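# Hang the long rail on two posts

## Task

Place the long rail so it hangs from the two posts, with the hook at each of its ends pushed fully into the slot that carries a red mark. When finished, the posts must bear the rail's weight and only the posts and the robot may be in contact with it. The rail has to stay up unaided: if a gripper is still touching it, removing the robot must not make it roll or drop noticeably. A rail held in place only by the robot does not count.

## Robot and tools

Robot: two arms, left_arm and right_arm, each ending in a two-finger gripper. The fingers extend along the gripper's +z axis and close along its y axis. The reported end_effector_position is the point midway between the finger pads, roughly 1 cm short of the fingertips.

Frame: all positions and orientations share one scene frame. Its origin sits on the table surface midway between the arms. +z is up, +x reaches out across the table, and left_arm stands on the +y side. The names left and right do not match the sides of any camera image. Distances are in metres and orientations are quaternions written w first (qw, qx, qy, qz).

Row layout: every command row holds 16 plain numbers, even when only one arm should move. The first 8 belong to left_arm: x, y, z, qw, qx, qy, qz, opening. The next 8 are the same fields for right_arm. x, y, z is an absolute target for that gripper's end_effector_position and the quaternion is an absolute target for its end_effector_quat_wxyz, both in the scene frame. These are goal poses, not offsets. Opening runs from -1 (closed) to +1 (fully open, 0.094 m).

execute_actions(actions): actions is a list of up to 15 actions. Each action is a table of up to 15 rows, and each row is applied for one control step of 1/30 s. A table with fewer rows repeats its final row for the remaining steps of the 15. An empty list only reports state and images. An action is rejected for both arms if any target lies more than 0.6 m, along any of that gripper's current axes, from where the gripper stood when the action started. If any action is malformed, or the first one fails that check against the latest reported state, the entire call is rejected and nothing moves.

move(target, speed, blocking): target is one 16-number row as above. Each gripper travels a straight line toward its pose; both paths finish at the same moment and last between 0.5 and 10 s (longer ones are cut off at 10 s). speed is the path's top speed in m/s, 0.002 to 0.5, default 0.25; rotation is capped at twice that value in rad/s. The opening is applied when the move begins. Paths ignore obstacles and the other arm. Grippers lag, drift off line and can exceed speed, especially near full arm extension. A faster move or a target set deeper beyond a contact gives a harder hit or push. With blocking=false you get a result after 0.5 s while motion continues; until a result reports the end, further moves and execute_actions are refused, so use wait(0) or stop first.

wait(seconds): 0 to 10 s; the arms hold their last command, and a running move keeps going (the wait returns early when it ends). stop(): brakes the running move; it needs distance to brake, more at high speed, and the fingers keep moving. zoom_image(camera, region): camera is cam_high, cam_low, cam_left_wrist or cam_right_wrist; region is [x0, y0, x1, y1] in pixels of that camera's latest 896x504 image, origin top-left, at most 504 by 504. finished_scene(scene): pass the current scene's number; it ends the scene irreversibly after the robot holds its final command, and the result reports success.

Controller behaviour: each control step, the commanded pose is limited to within 70 mm and 16 degrees of the measured pose, then damped inverse kinematics drives the joints, favouring position over orientation. A distant target may need several actions; after an action the arm continues at most to its last clipped pose, so send the remainder next. Motions often settle a centimetre or more short, usually low, and printed hand positions are less accurate at long reach. To hold an orientation, repeat your own intended quaternion in every row rather than copying the drifting reported one. To keep an arm still, resend its full last-reported pose and desired opening each call. Elbows stop just before straight. Joint limits (rad): waist -2.618 to 3.054, shoulder 0 to 3.142, elbow 0 to 3.142, wrist pitch -1.571 to 1.571, wrist yaw -1.571 to 1.571, wrist roll -2.094 to 2.094.

Reading results: the state line shows left_arm and right_arm pose. Hand target lines give the pose each controller is now heading to. Step readings list positions at some steps; HELD plus an arm label means that arm's row was partly held back. A pose unreachable line means the clearance check altered or blocked that arm's command. A move adds a move: line with its ending (done, off_target, moving, held, fault) and any limits: paced means the pose was clipped, held means a check blocked steps and the arm may then jump faster than speed. Distances from each pose are given. grip_measured is the finger opening on the command scale; the last joint value is the opening in metres, with a fixed per-gripper error up to about 1 mm. To grasp, command roughly 0.03 below grip_measured (less for a lighter grip). Pads exert about 50 to 62 N, less on thin parts under 2 mm, with brief spikes at first contact.

Cautions: do not let anything leave the table, avoid drops, slips, slams and hard pushes, and keep the arms from striking or pressing each other. Brief external tugs on held parts or nudges to loose ones can occur. Holding loads heats motors: MOTOR HOT appears from 75 °C, at 90 °C that arm halts for 10 s, and at 100 °C it goes limp and falls; these stops show as OVER-TEMPERATURE FAULT lines, so release the load once the rail hangs on its own. Cameras: cam_high, cam_low and the two wrist cameras, all 896x504.

Each tool is called after "Request:" in YAML: its name, and indented under it one key for each argument.

## Session

Request:
execute_actions:
  actions: []

Scene clock: 0.00 s.
left_arm: end_effector_position=(+0.2062, -0.1038, +0.1123) grip_measured=+1.000 end_effector_quat_wxyz=(-0.014, +0.420, +0.900, -0.118) | right_arm: end_effector_position=(+0.5258, -0.4588, +0.2364) grip_measured=+1.000 end_effector_quat_wxyz=(+0.578, +0.718, +0.127, +0.367)
Joint positions: left_arm=[-0.782  2.286  2.195 -1.383  0.217 -0.106  0.094] | right_arm=[0.195 2.048 1.405 0.546 0.877 2.037 0.094]
Joint velocities: left_arm=[-0.012 -0.022 -0.007 -0.037 -0.007 -0.007  0.   ] | right_arm=[ 0.002 -0.007  0.002 -0.037 -0.007  0.007  0.   ]
Motor temperatures (°C, as the motors report them): left_arm=[26 25 24 24 24 24] | right_arm=[26 26 26 25 24 25]
Hand target (left_arm): +0.208, -0.107, +0.123; -0.000, +0.422, +0.898, -0.126
Hand target (right_arm): +0.525, -0.459, +0.241; +0.580, +0.717, +0.128, +0.365

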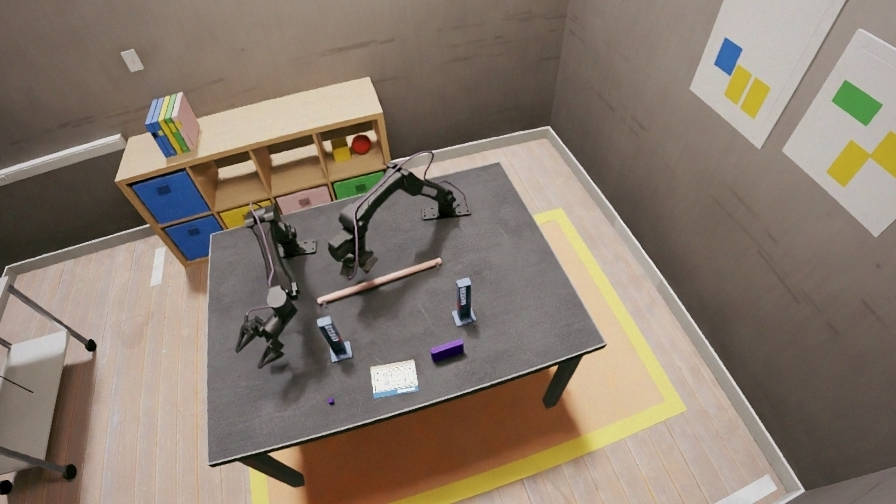

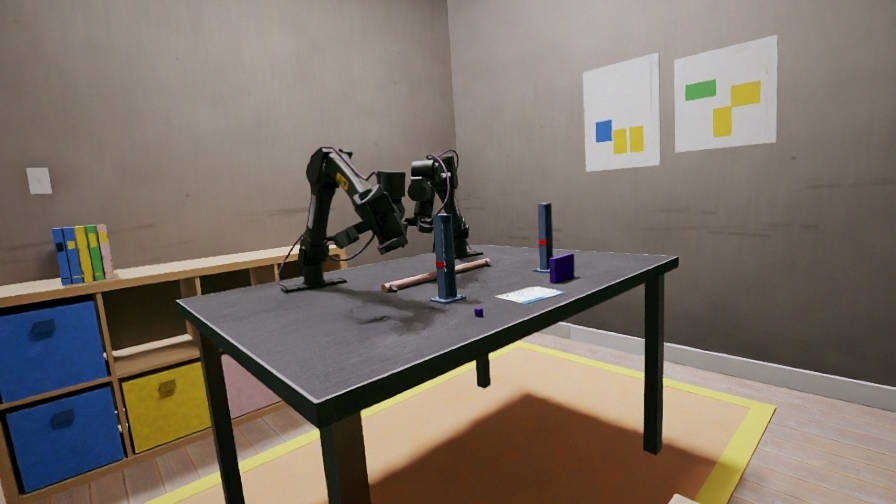

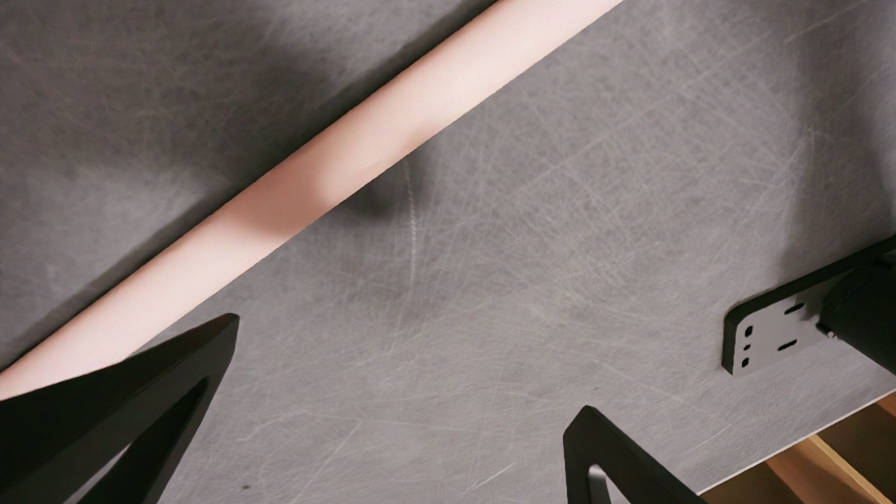

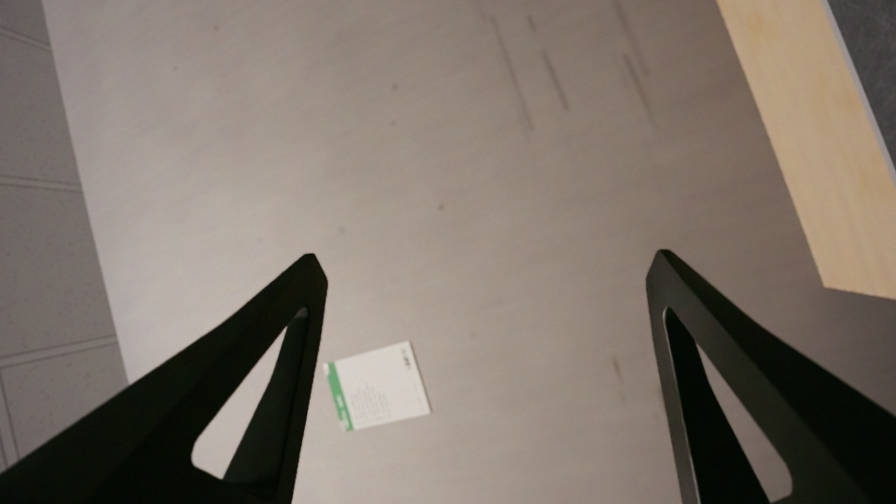

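Request:
zoom_image:
  camera: "cam_high"
  region: [290,230,510,380]

Request:
zoom_image:
  camera: "cam_low"
  region: [360,190,600,320]

Region (290, 230, 510, 380) of cam_high's 896x504 image, scaled by 2.291, with more detail than that image has; it fills the top 344 rows of this view, and the rest is white.

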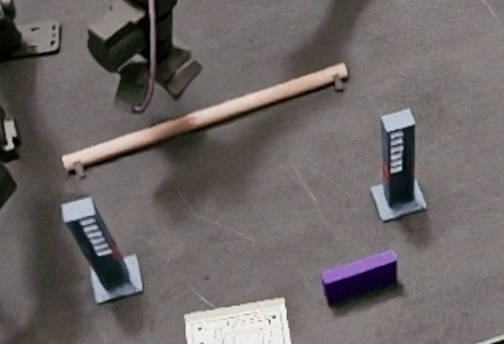

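Region (360, 190, 600, 320) of cam_low's 896x504 image, scaled by 2.100, with more detail than that image has; it fills the top 273 rows of this view, and the rest is white.

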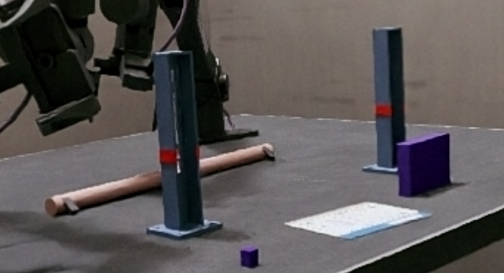

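Request:
move:
  target: [0.2,0.2,0.26,0.2,0,0.98,0,1,0.2,-0.25,0.26,0.2,0,0.98,0,1]

Scene clock: 6.30 s.
left_arm: end_effector_position=(+0.2001, +0.1916, +0.2510) grip_measured=+1.000 end_effector_quat_wxyz=(+0.190, +0.014, +0.982, -0.001) | right_arm: end_effector_position=(+0.1972, -0.2517, +0.2483) grip_measured=+1.000 end_effector_quat_wxyz=(+0.189, +0.012, +0.982, +0.013)
Joint positions: left_arm=[-0.412  1.285  1.501 -1.463 -0.205 -0.536  0.094] | right_arm=[ 0.654  1.271  1.478 -1.433  0.163  0.505  0.094]
Joint velocities: left_arm=[-0.002 -0.012  0.007  0.037  0.022  0.066  0.   ] | right_arm=[-0.002 -0.002 -0.012  0.037 -0.007 -0.007  0.   ]
Motor temperatures (°C, as the motors report them): left_arm=[26 27 24 25 24 24] | right_arm=[26 27 27 26 24 25]
Hand target (left_arm): +0.199, +0.200, +0.258; +0.203, +0.002, +0.979, +0.004
Hand target (right_arm): +0.199, -0.250, +0.254; +0.195, +0.005, +0.981, +0.009
Off the commanded pose (left_arm): 0.012 m, 2 deg.
Off the commanded pose (right_arm): 0.012 m, 2 deg.
move: off_target (left_arm, right_arm)

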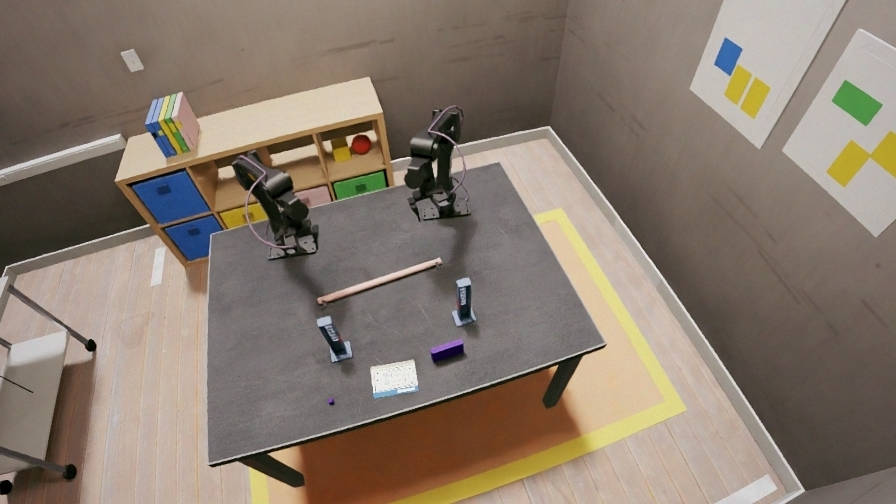

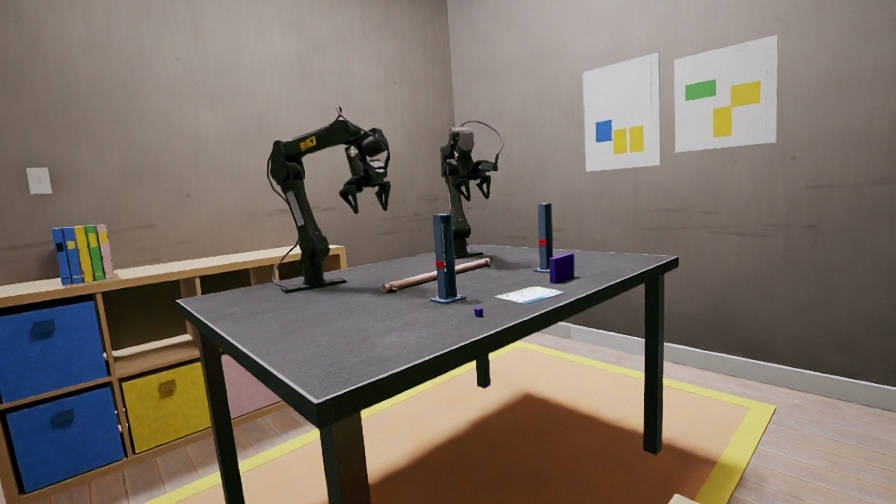

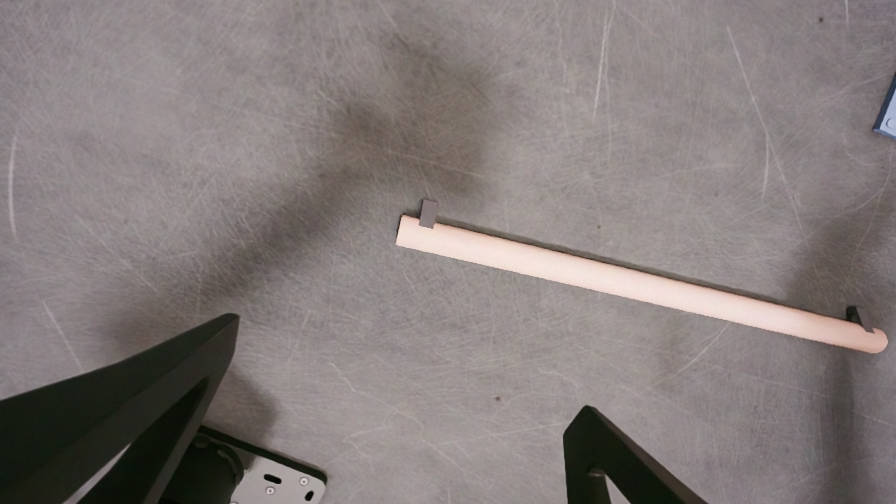

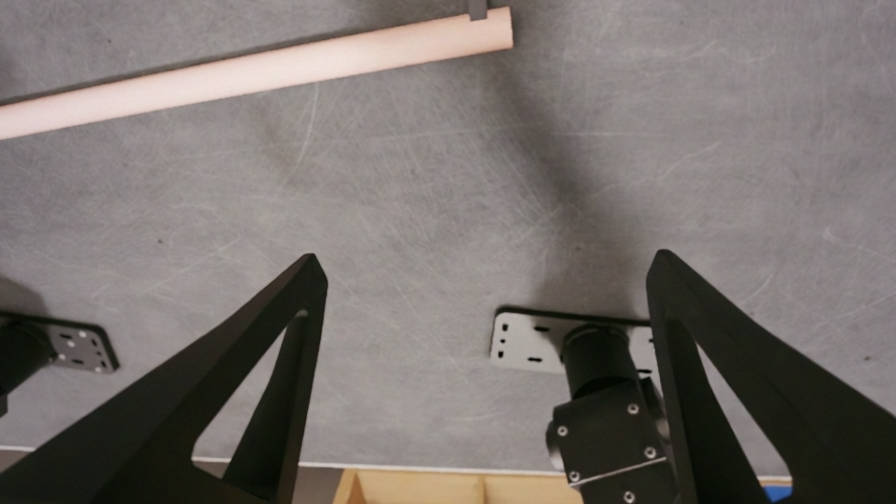

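Request:
move:
  target: [0.3,0.22,0.2,0.5,0,0.866,0,1,0.3,-0.27,0.2,0.5,0,0.866,0,1]

Scene clock: 8.83 s.
left_arm: end_effector_position=(+0.2984, +0.2162, +0.1942) grip_measured=+1.000 end_effector_quat_wxyz=(+0.487, +0.010, +0.873, +0.004) | right_arm: end_effector_position=(+0.3008, -0.2645, +0.2019) grip_measured=+1.000 end_effector_quat_wxyz=(+0.494, -0.007, +0.870, +0.003)
Joint positions: left_arm=[-0.272  1.029  0.72  -0.293 -0.381 -0.231  0.094] | right_arm=[ 0.566  1.066  0.754 -0.264  0.346  0.216  0.094]
Joint velocities: left_arm=[ 0.002 -0.002  0.007 -0.066 -0.022  0.022  0.   ] | right_arm=[-0.007  0.002  0.007  0.022 -0.022 -0.007  0.   ]
Motor temperatures (°C, as the motors report them): left_arm=[26 27 24 25 24 24] | right_arm=[26 27 27 26 24 25]
Hand target (left_arm): +0.300, +0.221, +0.202; +0.503, +0.005, +0.864, +0.006
Hand target (right_arm): +0.300, -0.270, +0.205; +0.501, -0.002, +0.865, +0.000
Off the commanded pose (left_arm): 0.007 m, 2 deg.
Off the commanded pose (right_arm): 0.006 m, 1 deg.
move: done

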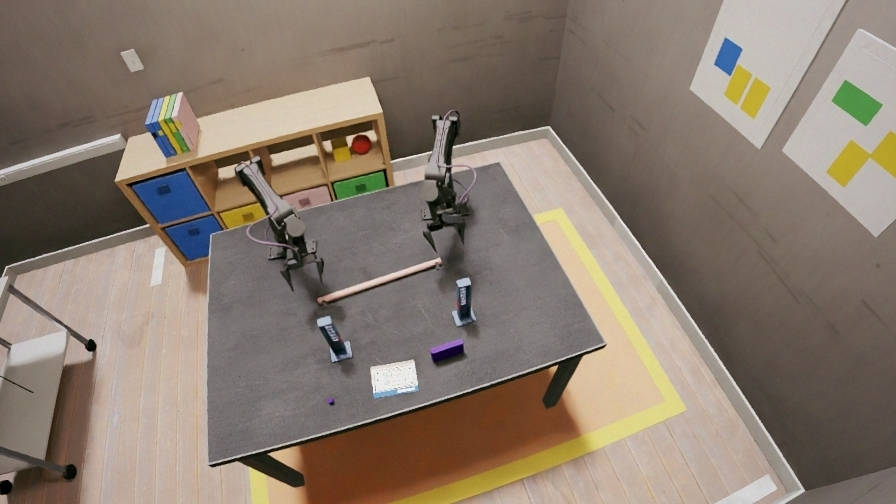

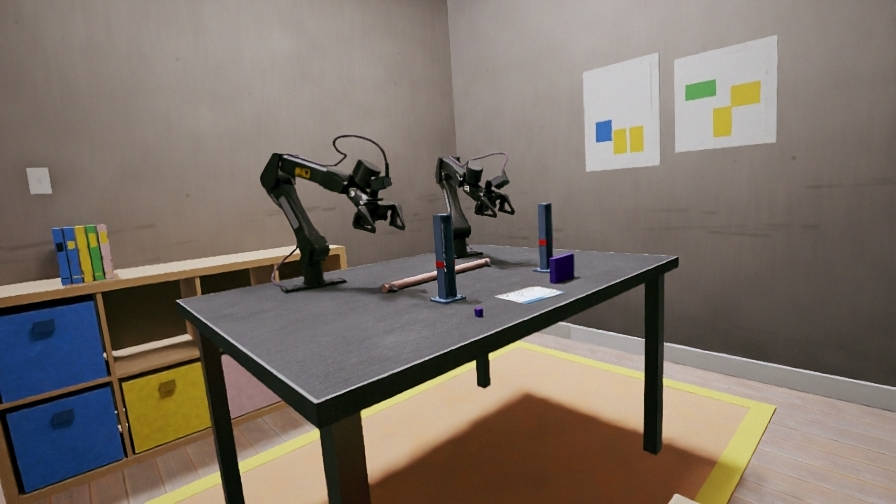

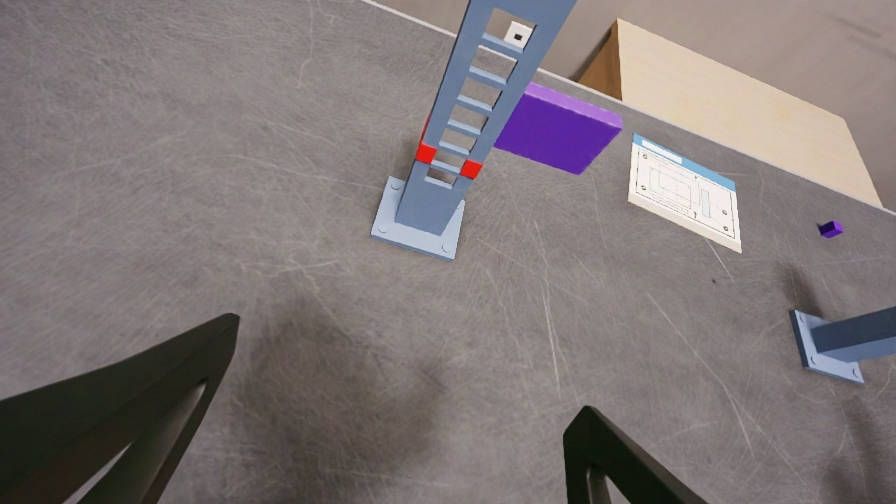

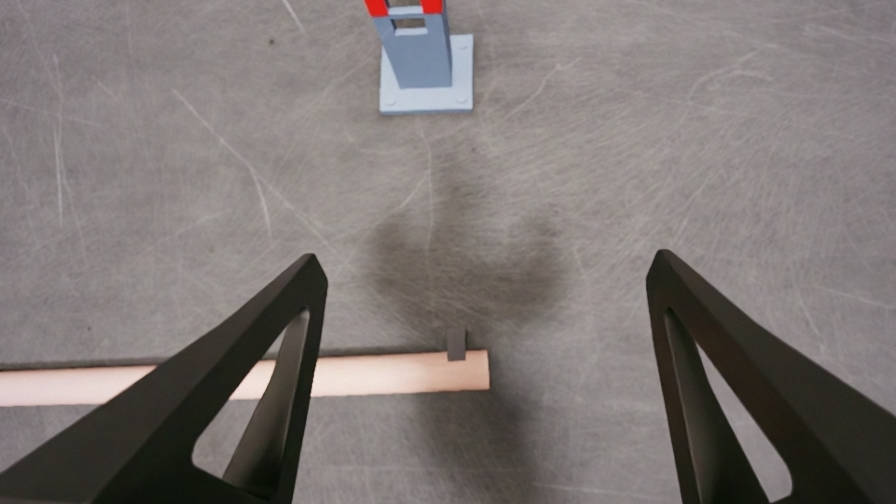

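Request:
move:
  target: [0.32,0.12,0.09,0,0.707,0.707,0,1,0.33,-0.18,0.09,0,0.707,-0.707,0,1]

Scene clock: 13.50 s.
left_arm: end_effector_position=(+0.3190, +0.1233, +0.0820) grip_measured=+1.000 end_effector_quat_wxyz=(+0.001, +0.698, +0.716, -0.012) | right_arm: end_effector_position=(+0.3318, -0.1827, +0.0808) grip_measured=+1.000 end_effector_quat_wxyz=(+0.003, +0.699, -0.715, +0.001)
Joint positions: left_arm=[-0.281  2.041  1.707 -1.241  0.024  1.078  0.094] | right_arm=[ 0.571  2.108  1.804 -1.272  0.004 -1.122  0.094]
Joint velocities: left_arm=[ 0.012 -0.002  0.007  0.051 -0.037  0.022  0.   ] | right_arm=[ 0.017 -0.002  0.002 -0.022 -0.007 -0.095  0.   ]
Motor temperatures (°C, as the motors report them): left_arm=[26 27 25 26 24 24] | right_arm=[26 28 28 27 24 25]
Hand target (left_arm): +0.321, +0.119, +0.088; +0.006, +0.705, +0.709, -0.008
Hand target (right_arm): +0.333, -0.178, +0.085; +0.001, +0.705, -0.709, +0.000
Off the commanded pose (left_arm): 0.009 m, 2 deg.
Off the commanded pose (right_arm): 0.010 m, 1 deg.
move: done

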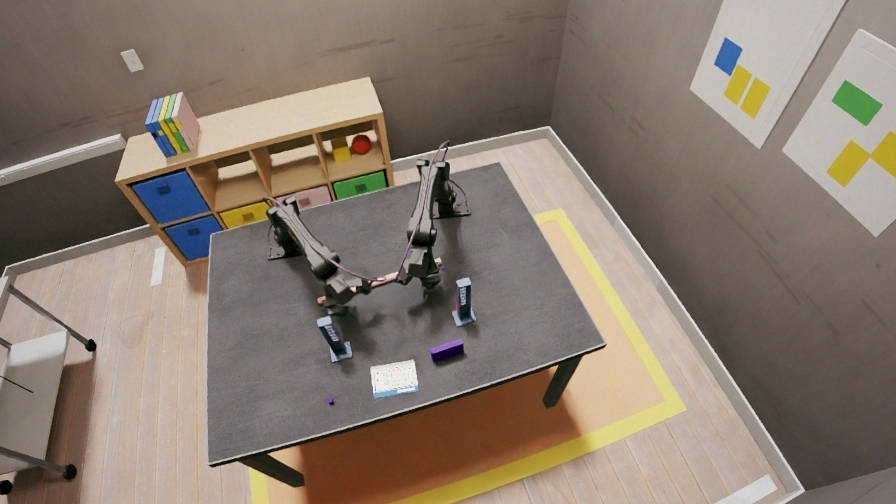

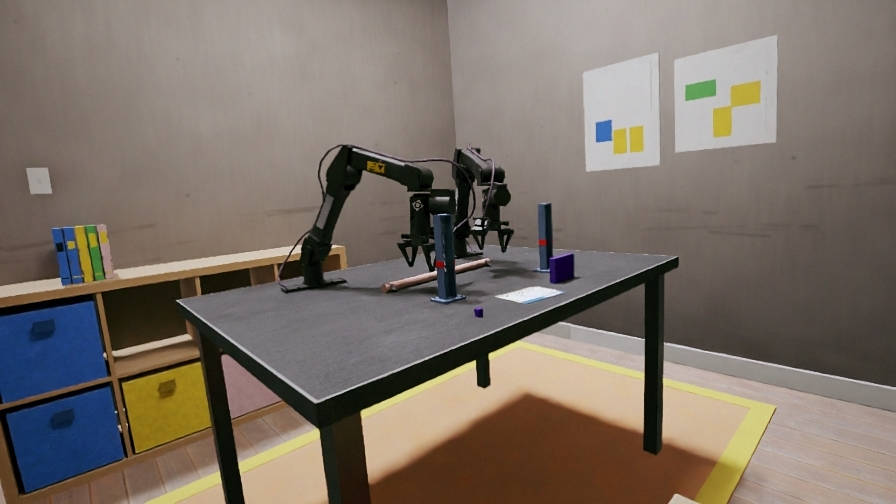

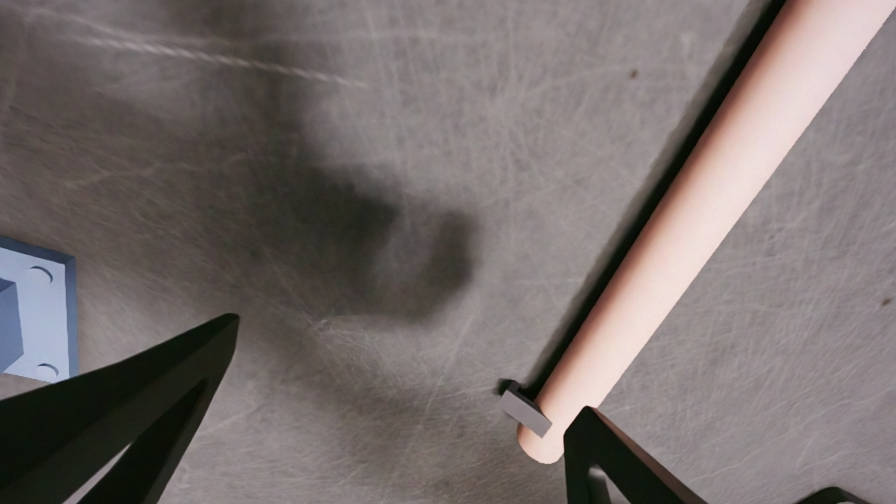

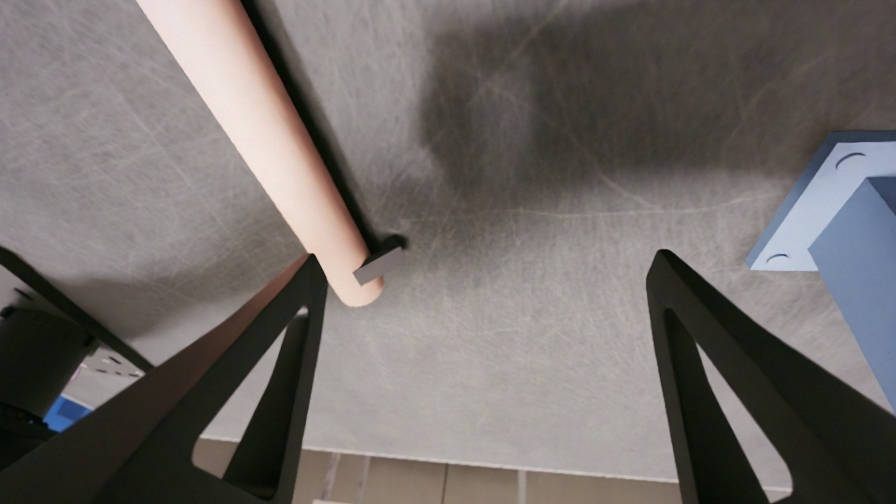

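Request:
move:
  target: [0.235,0.12,0.05,0,0.707,0.707,0,1,0.245,-0.18,0.05,0,0.707,-0.707,0,1]

Scene clock: 14.80 s.
left_arm: end_effector_position=(+0.2318, +0.1210, +0.0436) grip_measured=+1.000 end_effector_quat_wxyz=(-0.019, +0.709, +0.705, -0.008) | right_arm: end_effector_position=(+0.2472, -0.1812, +0.0456) grip_measured=+1.000 end_effector_quat_wxyz=(+0.010, +0.708, -0.706, -0.001)
Joint positions: left_arm=[-0.42   1.828  1.257 -1.039  0.009  0.971  0.094] | right_arm=[ 0.681  1.863  1.311 -1.039  0.004 -1.039  0.094]
Joint velocities: left_arm=[-0.007  0.007 -0.007 -0.051 -0.066  0.022  0.   ] | right_arm=[ 0.007 -0.002 -0.007 -0.066 -0.051  0.022  0.   ]
Motor temperatures (°C, as the motors report them): left_arm=[26 27 25 26 24 24] | right_arm=[26 28 28 26 24 25]
Hand target (left_arm): +0.235, +0.119, +0.050; -0.001, +0.707, +0.707, -0.002
Hand target (right_arm): +0.246, -0.179, +0.049; -0.000, +0.707, -0.707, -0.002
Off the commanded pose (left_arm): 0.007 m, 2 deg.
Off the commanded pose (right_arm): 0.005 m, 1 deg.
move: done

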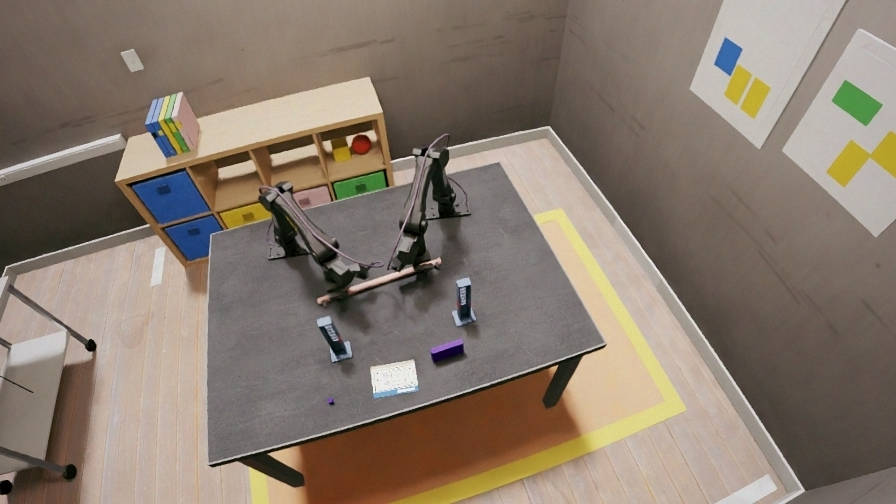

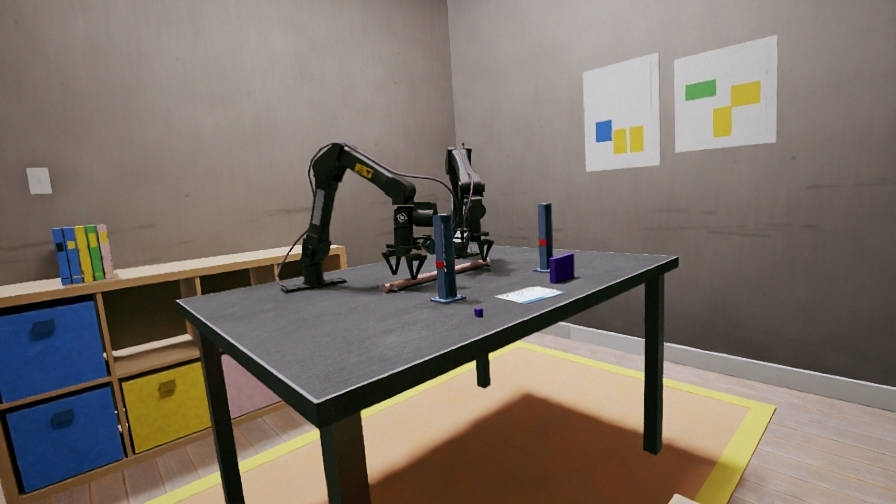

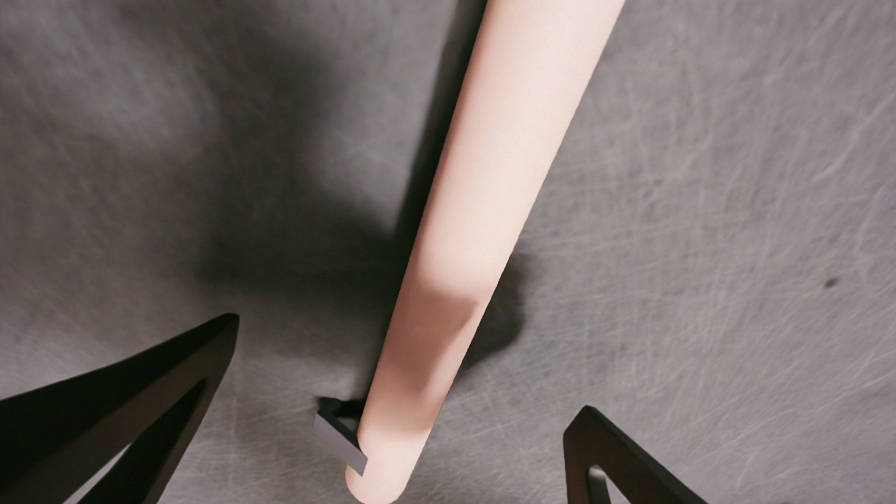

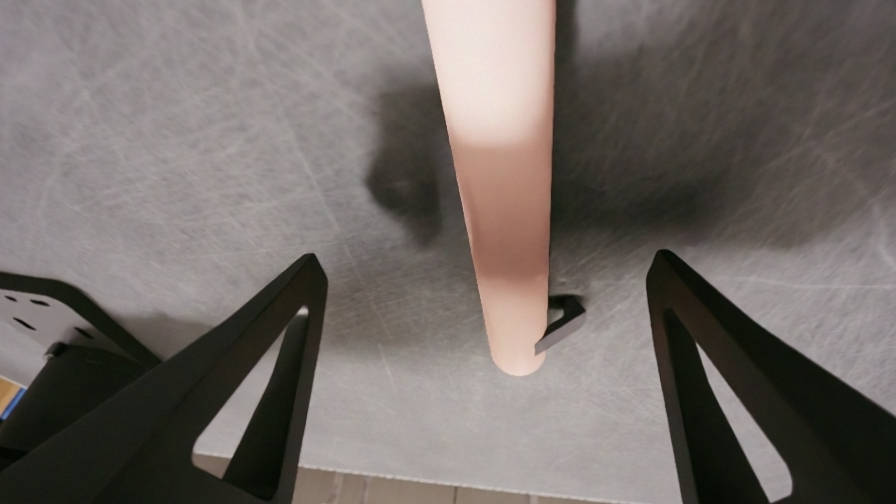

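Request:
move:
  target: [0.234,0.12,0.021,0,0.682,0.731,0,0.4,0.254,-0.18,0.021,0,0.731,-0.682,0,0.4]
  speed: 0.08

Request:
move:
  target: [0.234,0.12,0.021,0,0.682,0.731,0,-0.5,0.254,-0.18,0.021,0,0.731,-0.682,0,-0.5]

Request:
zoom_image:
  camera: "cam_right_wrist"
  region: [400,250,700,450]

Scene clock: 16.03 s.
left_arm: end_effector_position=(+0.2330, +0.1209, +0.0246) grip_measured=+0.402 end_effector_quat_wxyz=(-0.003, +0.685, +0.729, -0.003) | right_arm: end_effector_position=(+0.2551, -0.1769, +0.0260) grip_measured=+0.402 end_effector_quat_wxyz=(-0.003, +0.731, -0.682, +0.003)
Joint positions: left_arm=[-0.42   1.828  1.177 -0.925  0.006  0.902  0.066] | right_arm=[ 0.681  1.896  1.272 -0.94   0.005 -1.105  0.066]
Joint velocities: left_arm=[-0.002 -0.007 -0.002 -0.066 -0.022 -0.095 -0.001] | right_arm=[-0.012 -0.017 -0.012 -0.051  0.037 -0.022 -0.   ]
Motor temperatures (°C, as the motors report them): left_arm=[26 27 25 25 24 24] | right_arm=[26 29 28 26 24 25]
Hand target (left_arm): +0.234, +0.120, +0.021; -0.000, +0.682, +0.731, +0.000
Hand target (right_arm): +0.255, -0.180, +0.021; +0.000, +0.731, -0.682, +0.000
Off the commanded pose (left_arm): 0.004 m, 1 deg.
Off the commanded pose (right_arm): 0.006 m, 1 deg.
move: done

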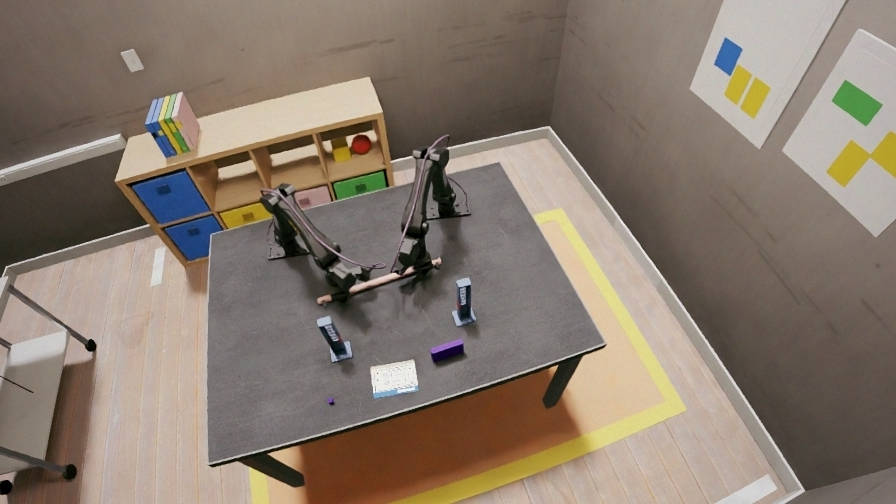

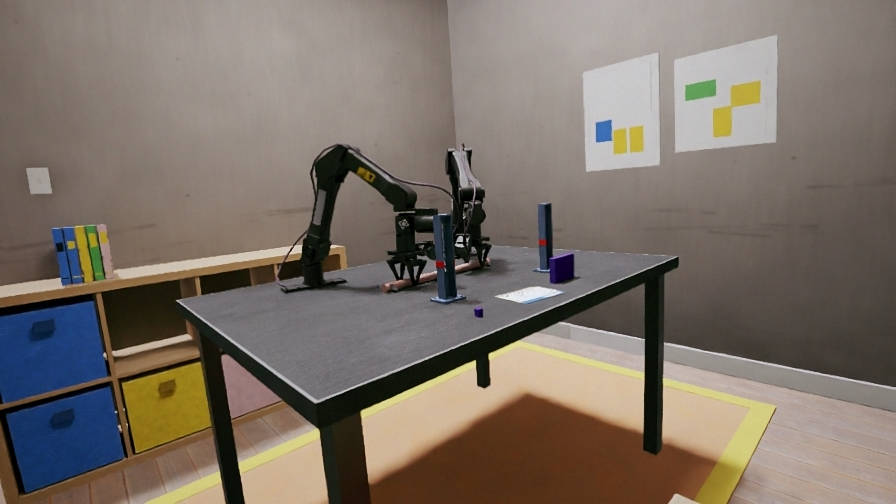

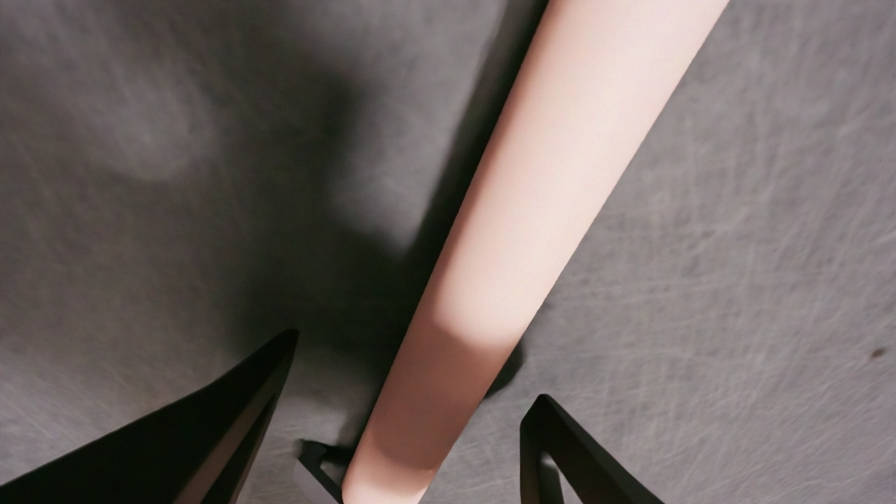

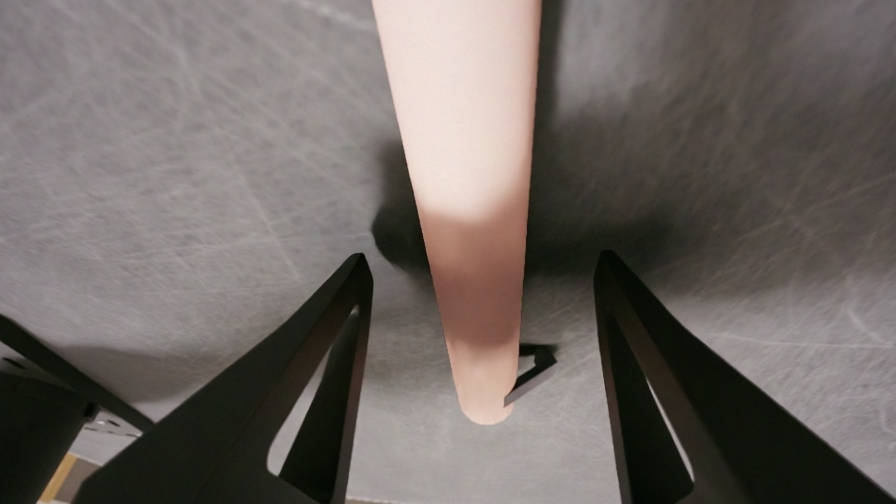

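Scene clock: 16.73 s.
left_arm: end_effector_position=(+0.2328, +0.1212, +0.0246) grip_measured=-0.491 end_effector_quat_wxyz=(-0.003, +0.685, +0.729, -0.003) | right_arm: end_effector_position=(+0.2554, -0.1771, +0.0261) grip_measured=-0.483 end_effector_quat_wxyz=(-0.003, +0.731, -0.682, +0.004)
Joint positions: left_arm=[-0.42   1.828  1.177 -0.926  0.006  0.902  0.024] | right_arm=[ 0.681  1.895  1.272 -0.939  0.007 -1.105  0.024]
Joint velocities: left_arm=[-0.012  0.002  0.002 -0.051 -0.007 -0.022 -0.   ] | right_arm=[ 0.007 -0.007 -0.007 -0.007  0.022 -0.081  0.   ]
Motor temperatures (°C, as the motors report them): left_arm=[26 28 25 25 24 24] | right_arm=[26 29 28 26 24 25]
Hand target (left_arm): +0.234, +0.120, +0.021; -0.000, +0.682, +0.731, -0.000
Hand target (right_arm): +0.254, -0.180, +0.021; -0.000, +0.731, -0.682, +0.000
Off the commanded pose (left_arm): 0.004 m, 1 deg.
Off the commanded pose (right_arm): 0.006 m, 1 deg.
move: done

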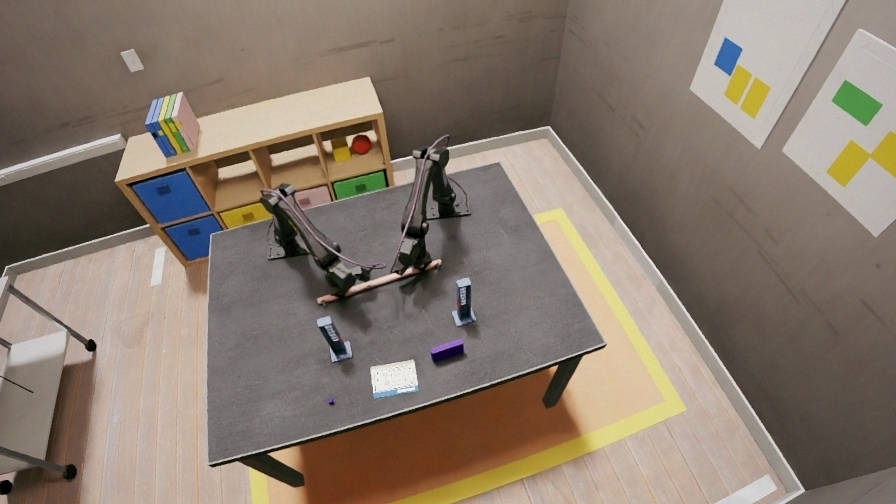

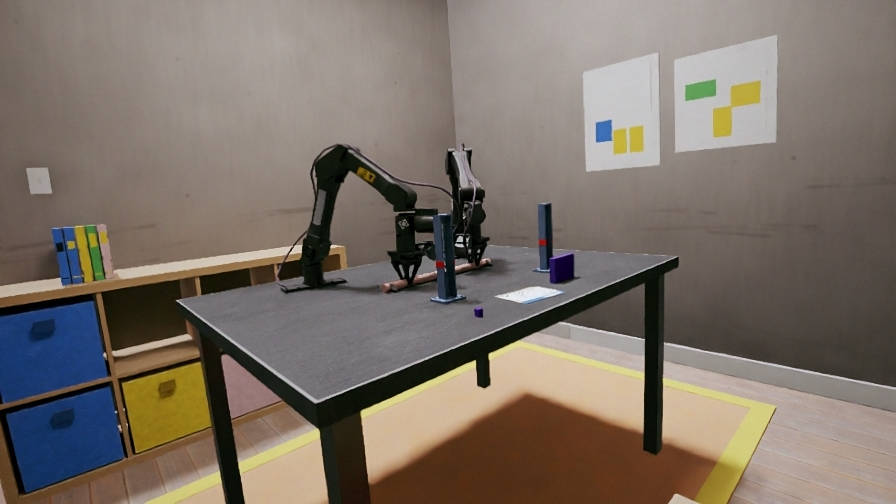

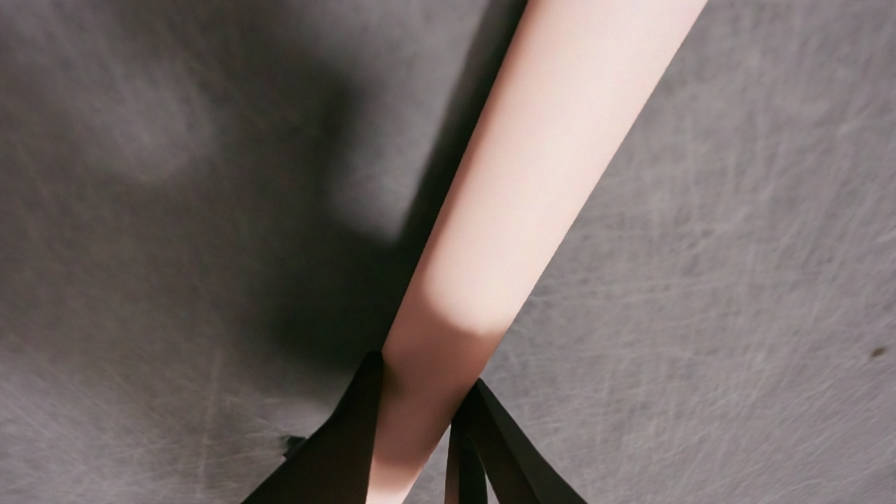

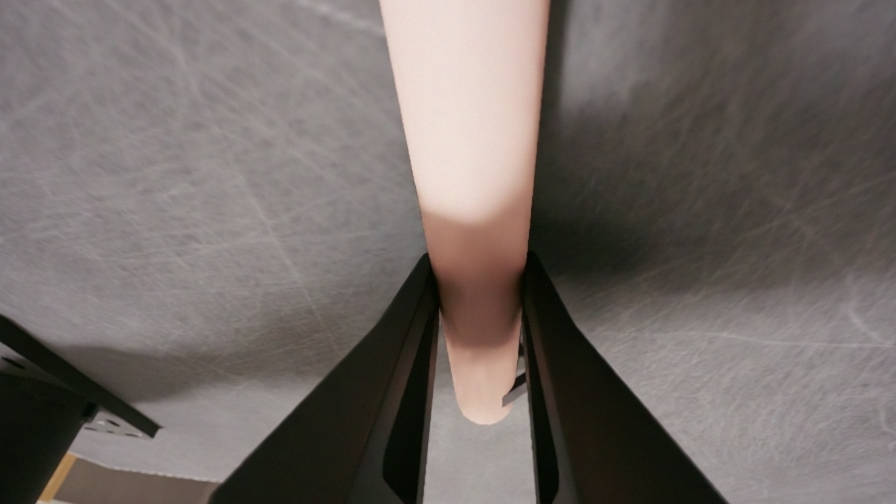

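Region (400, 250, 700, 450) of cam_right_wrist's 896x504 image, scaled by 1.680, with more detail than that image has.

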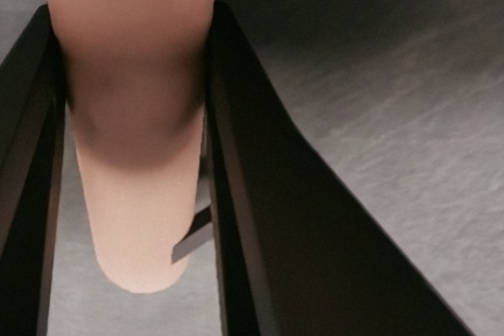

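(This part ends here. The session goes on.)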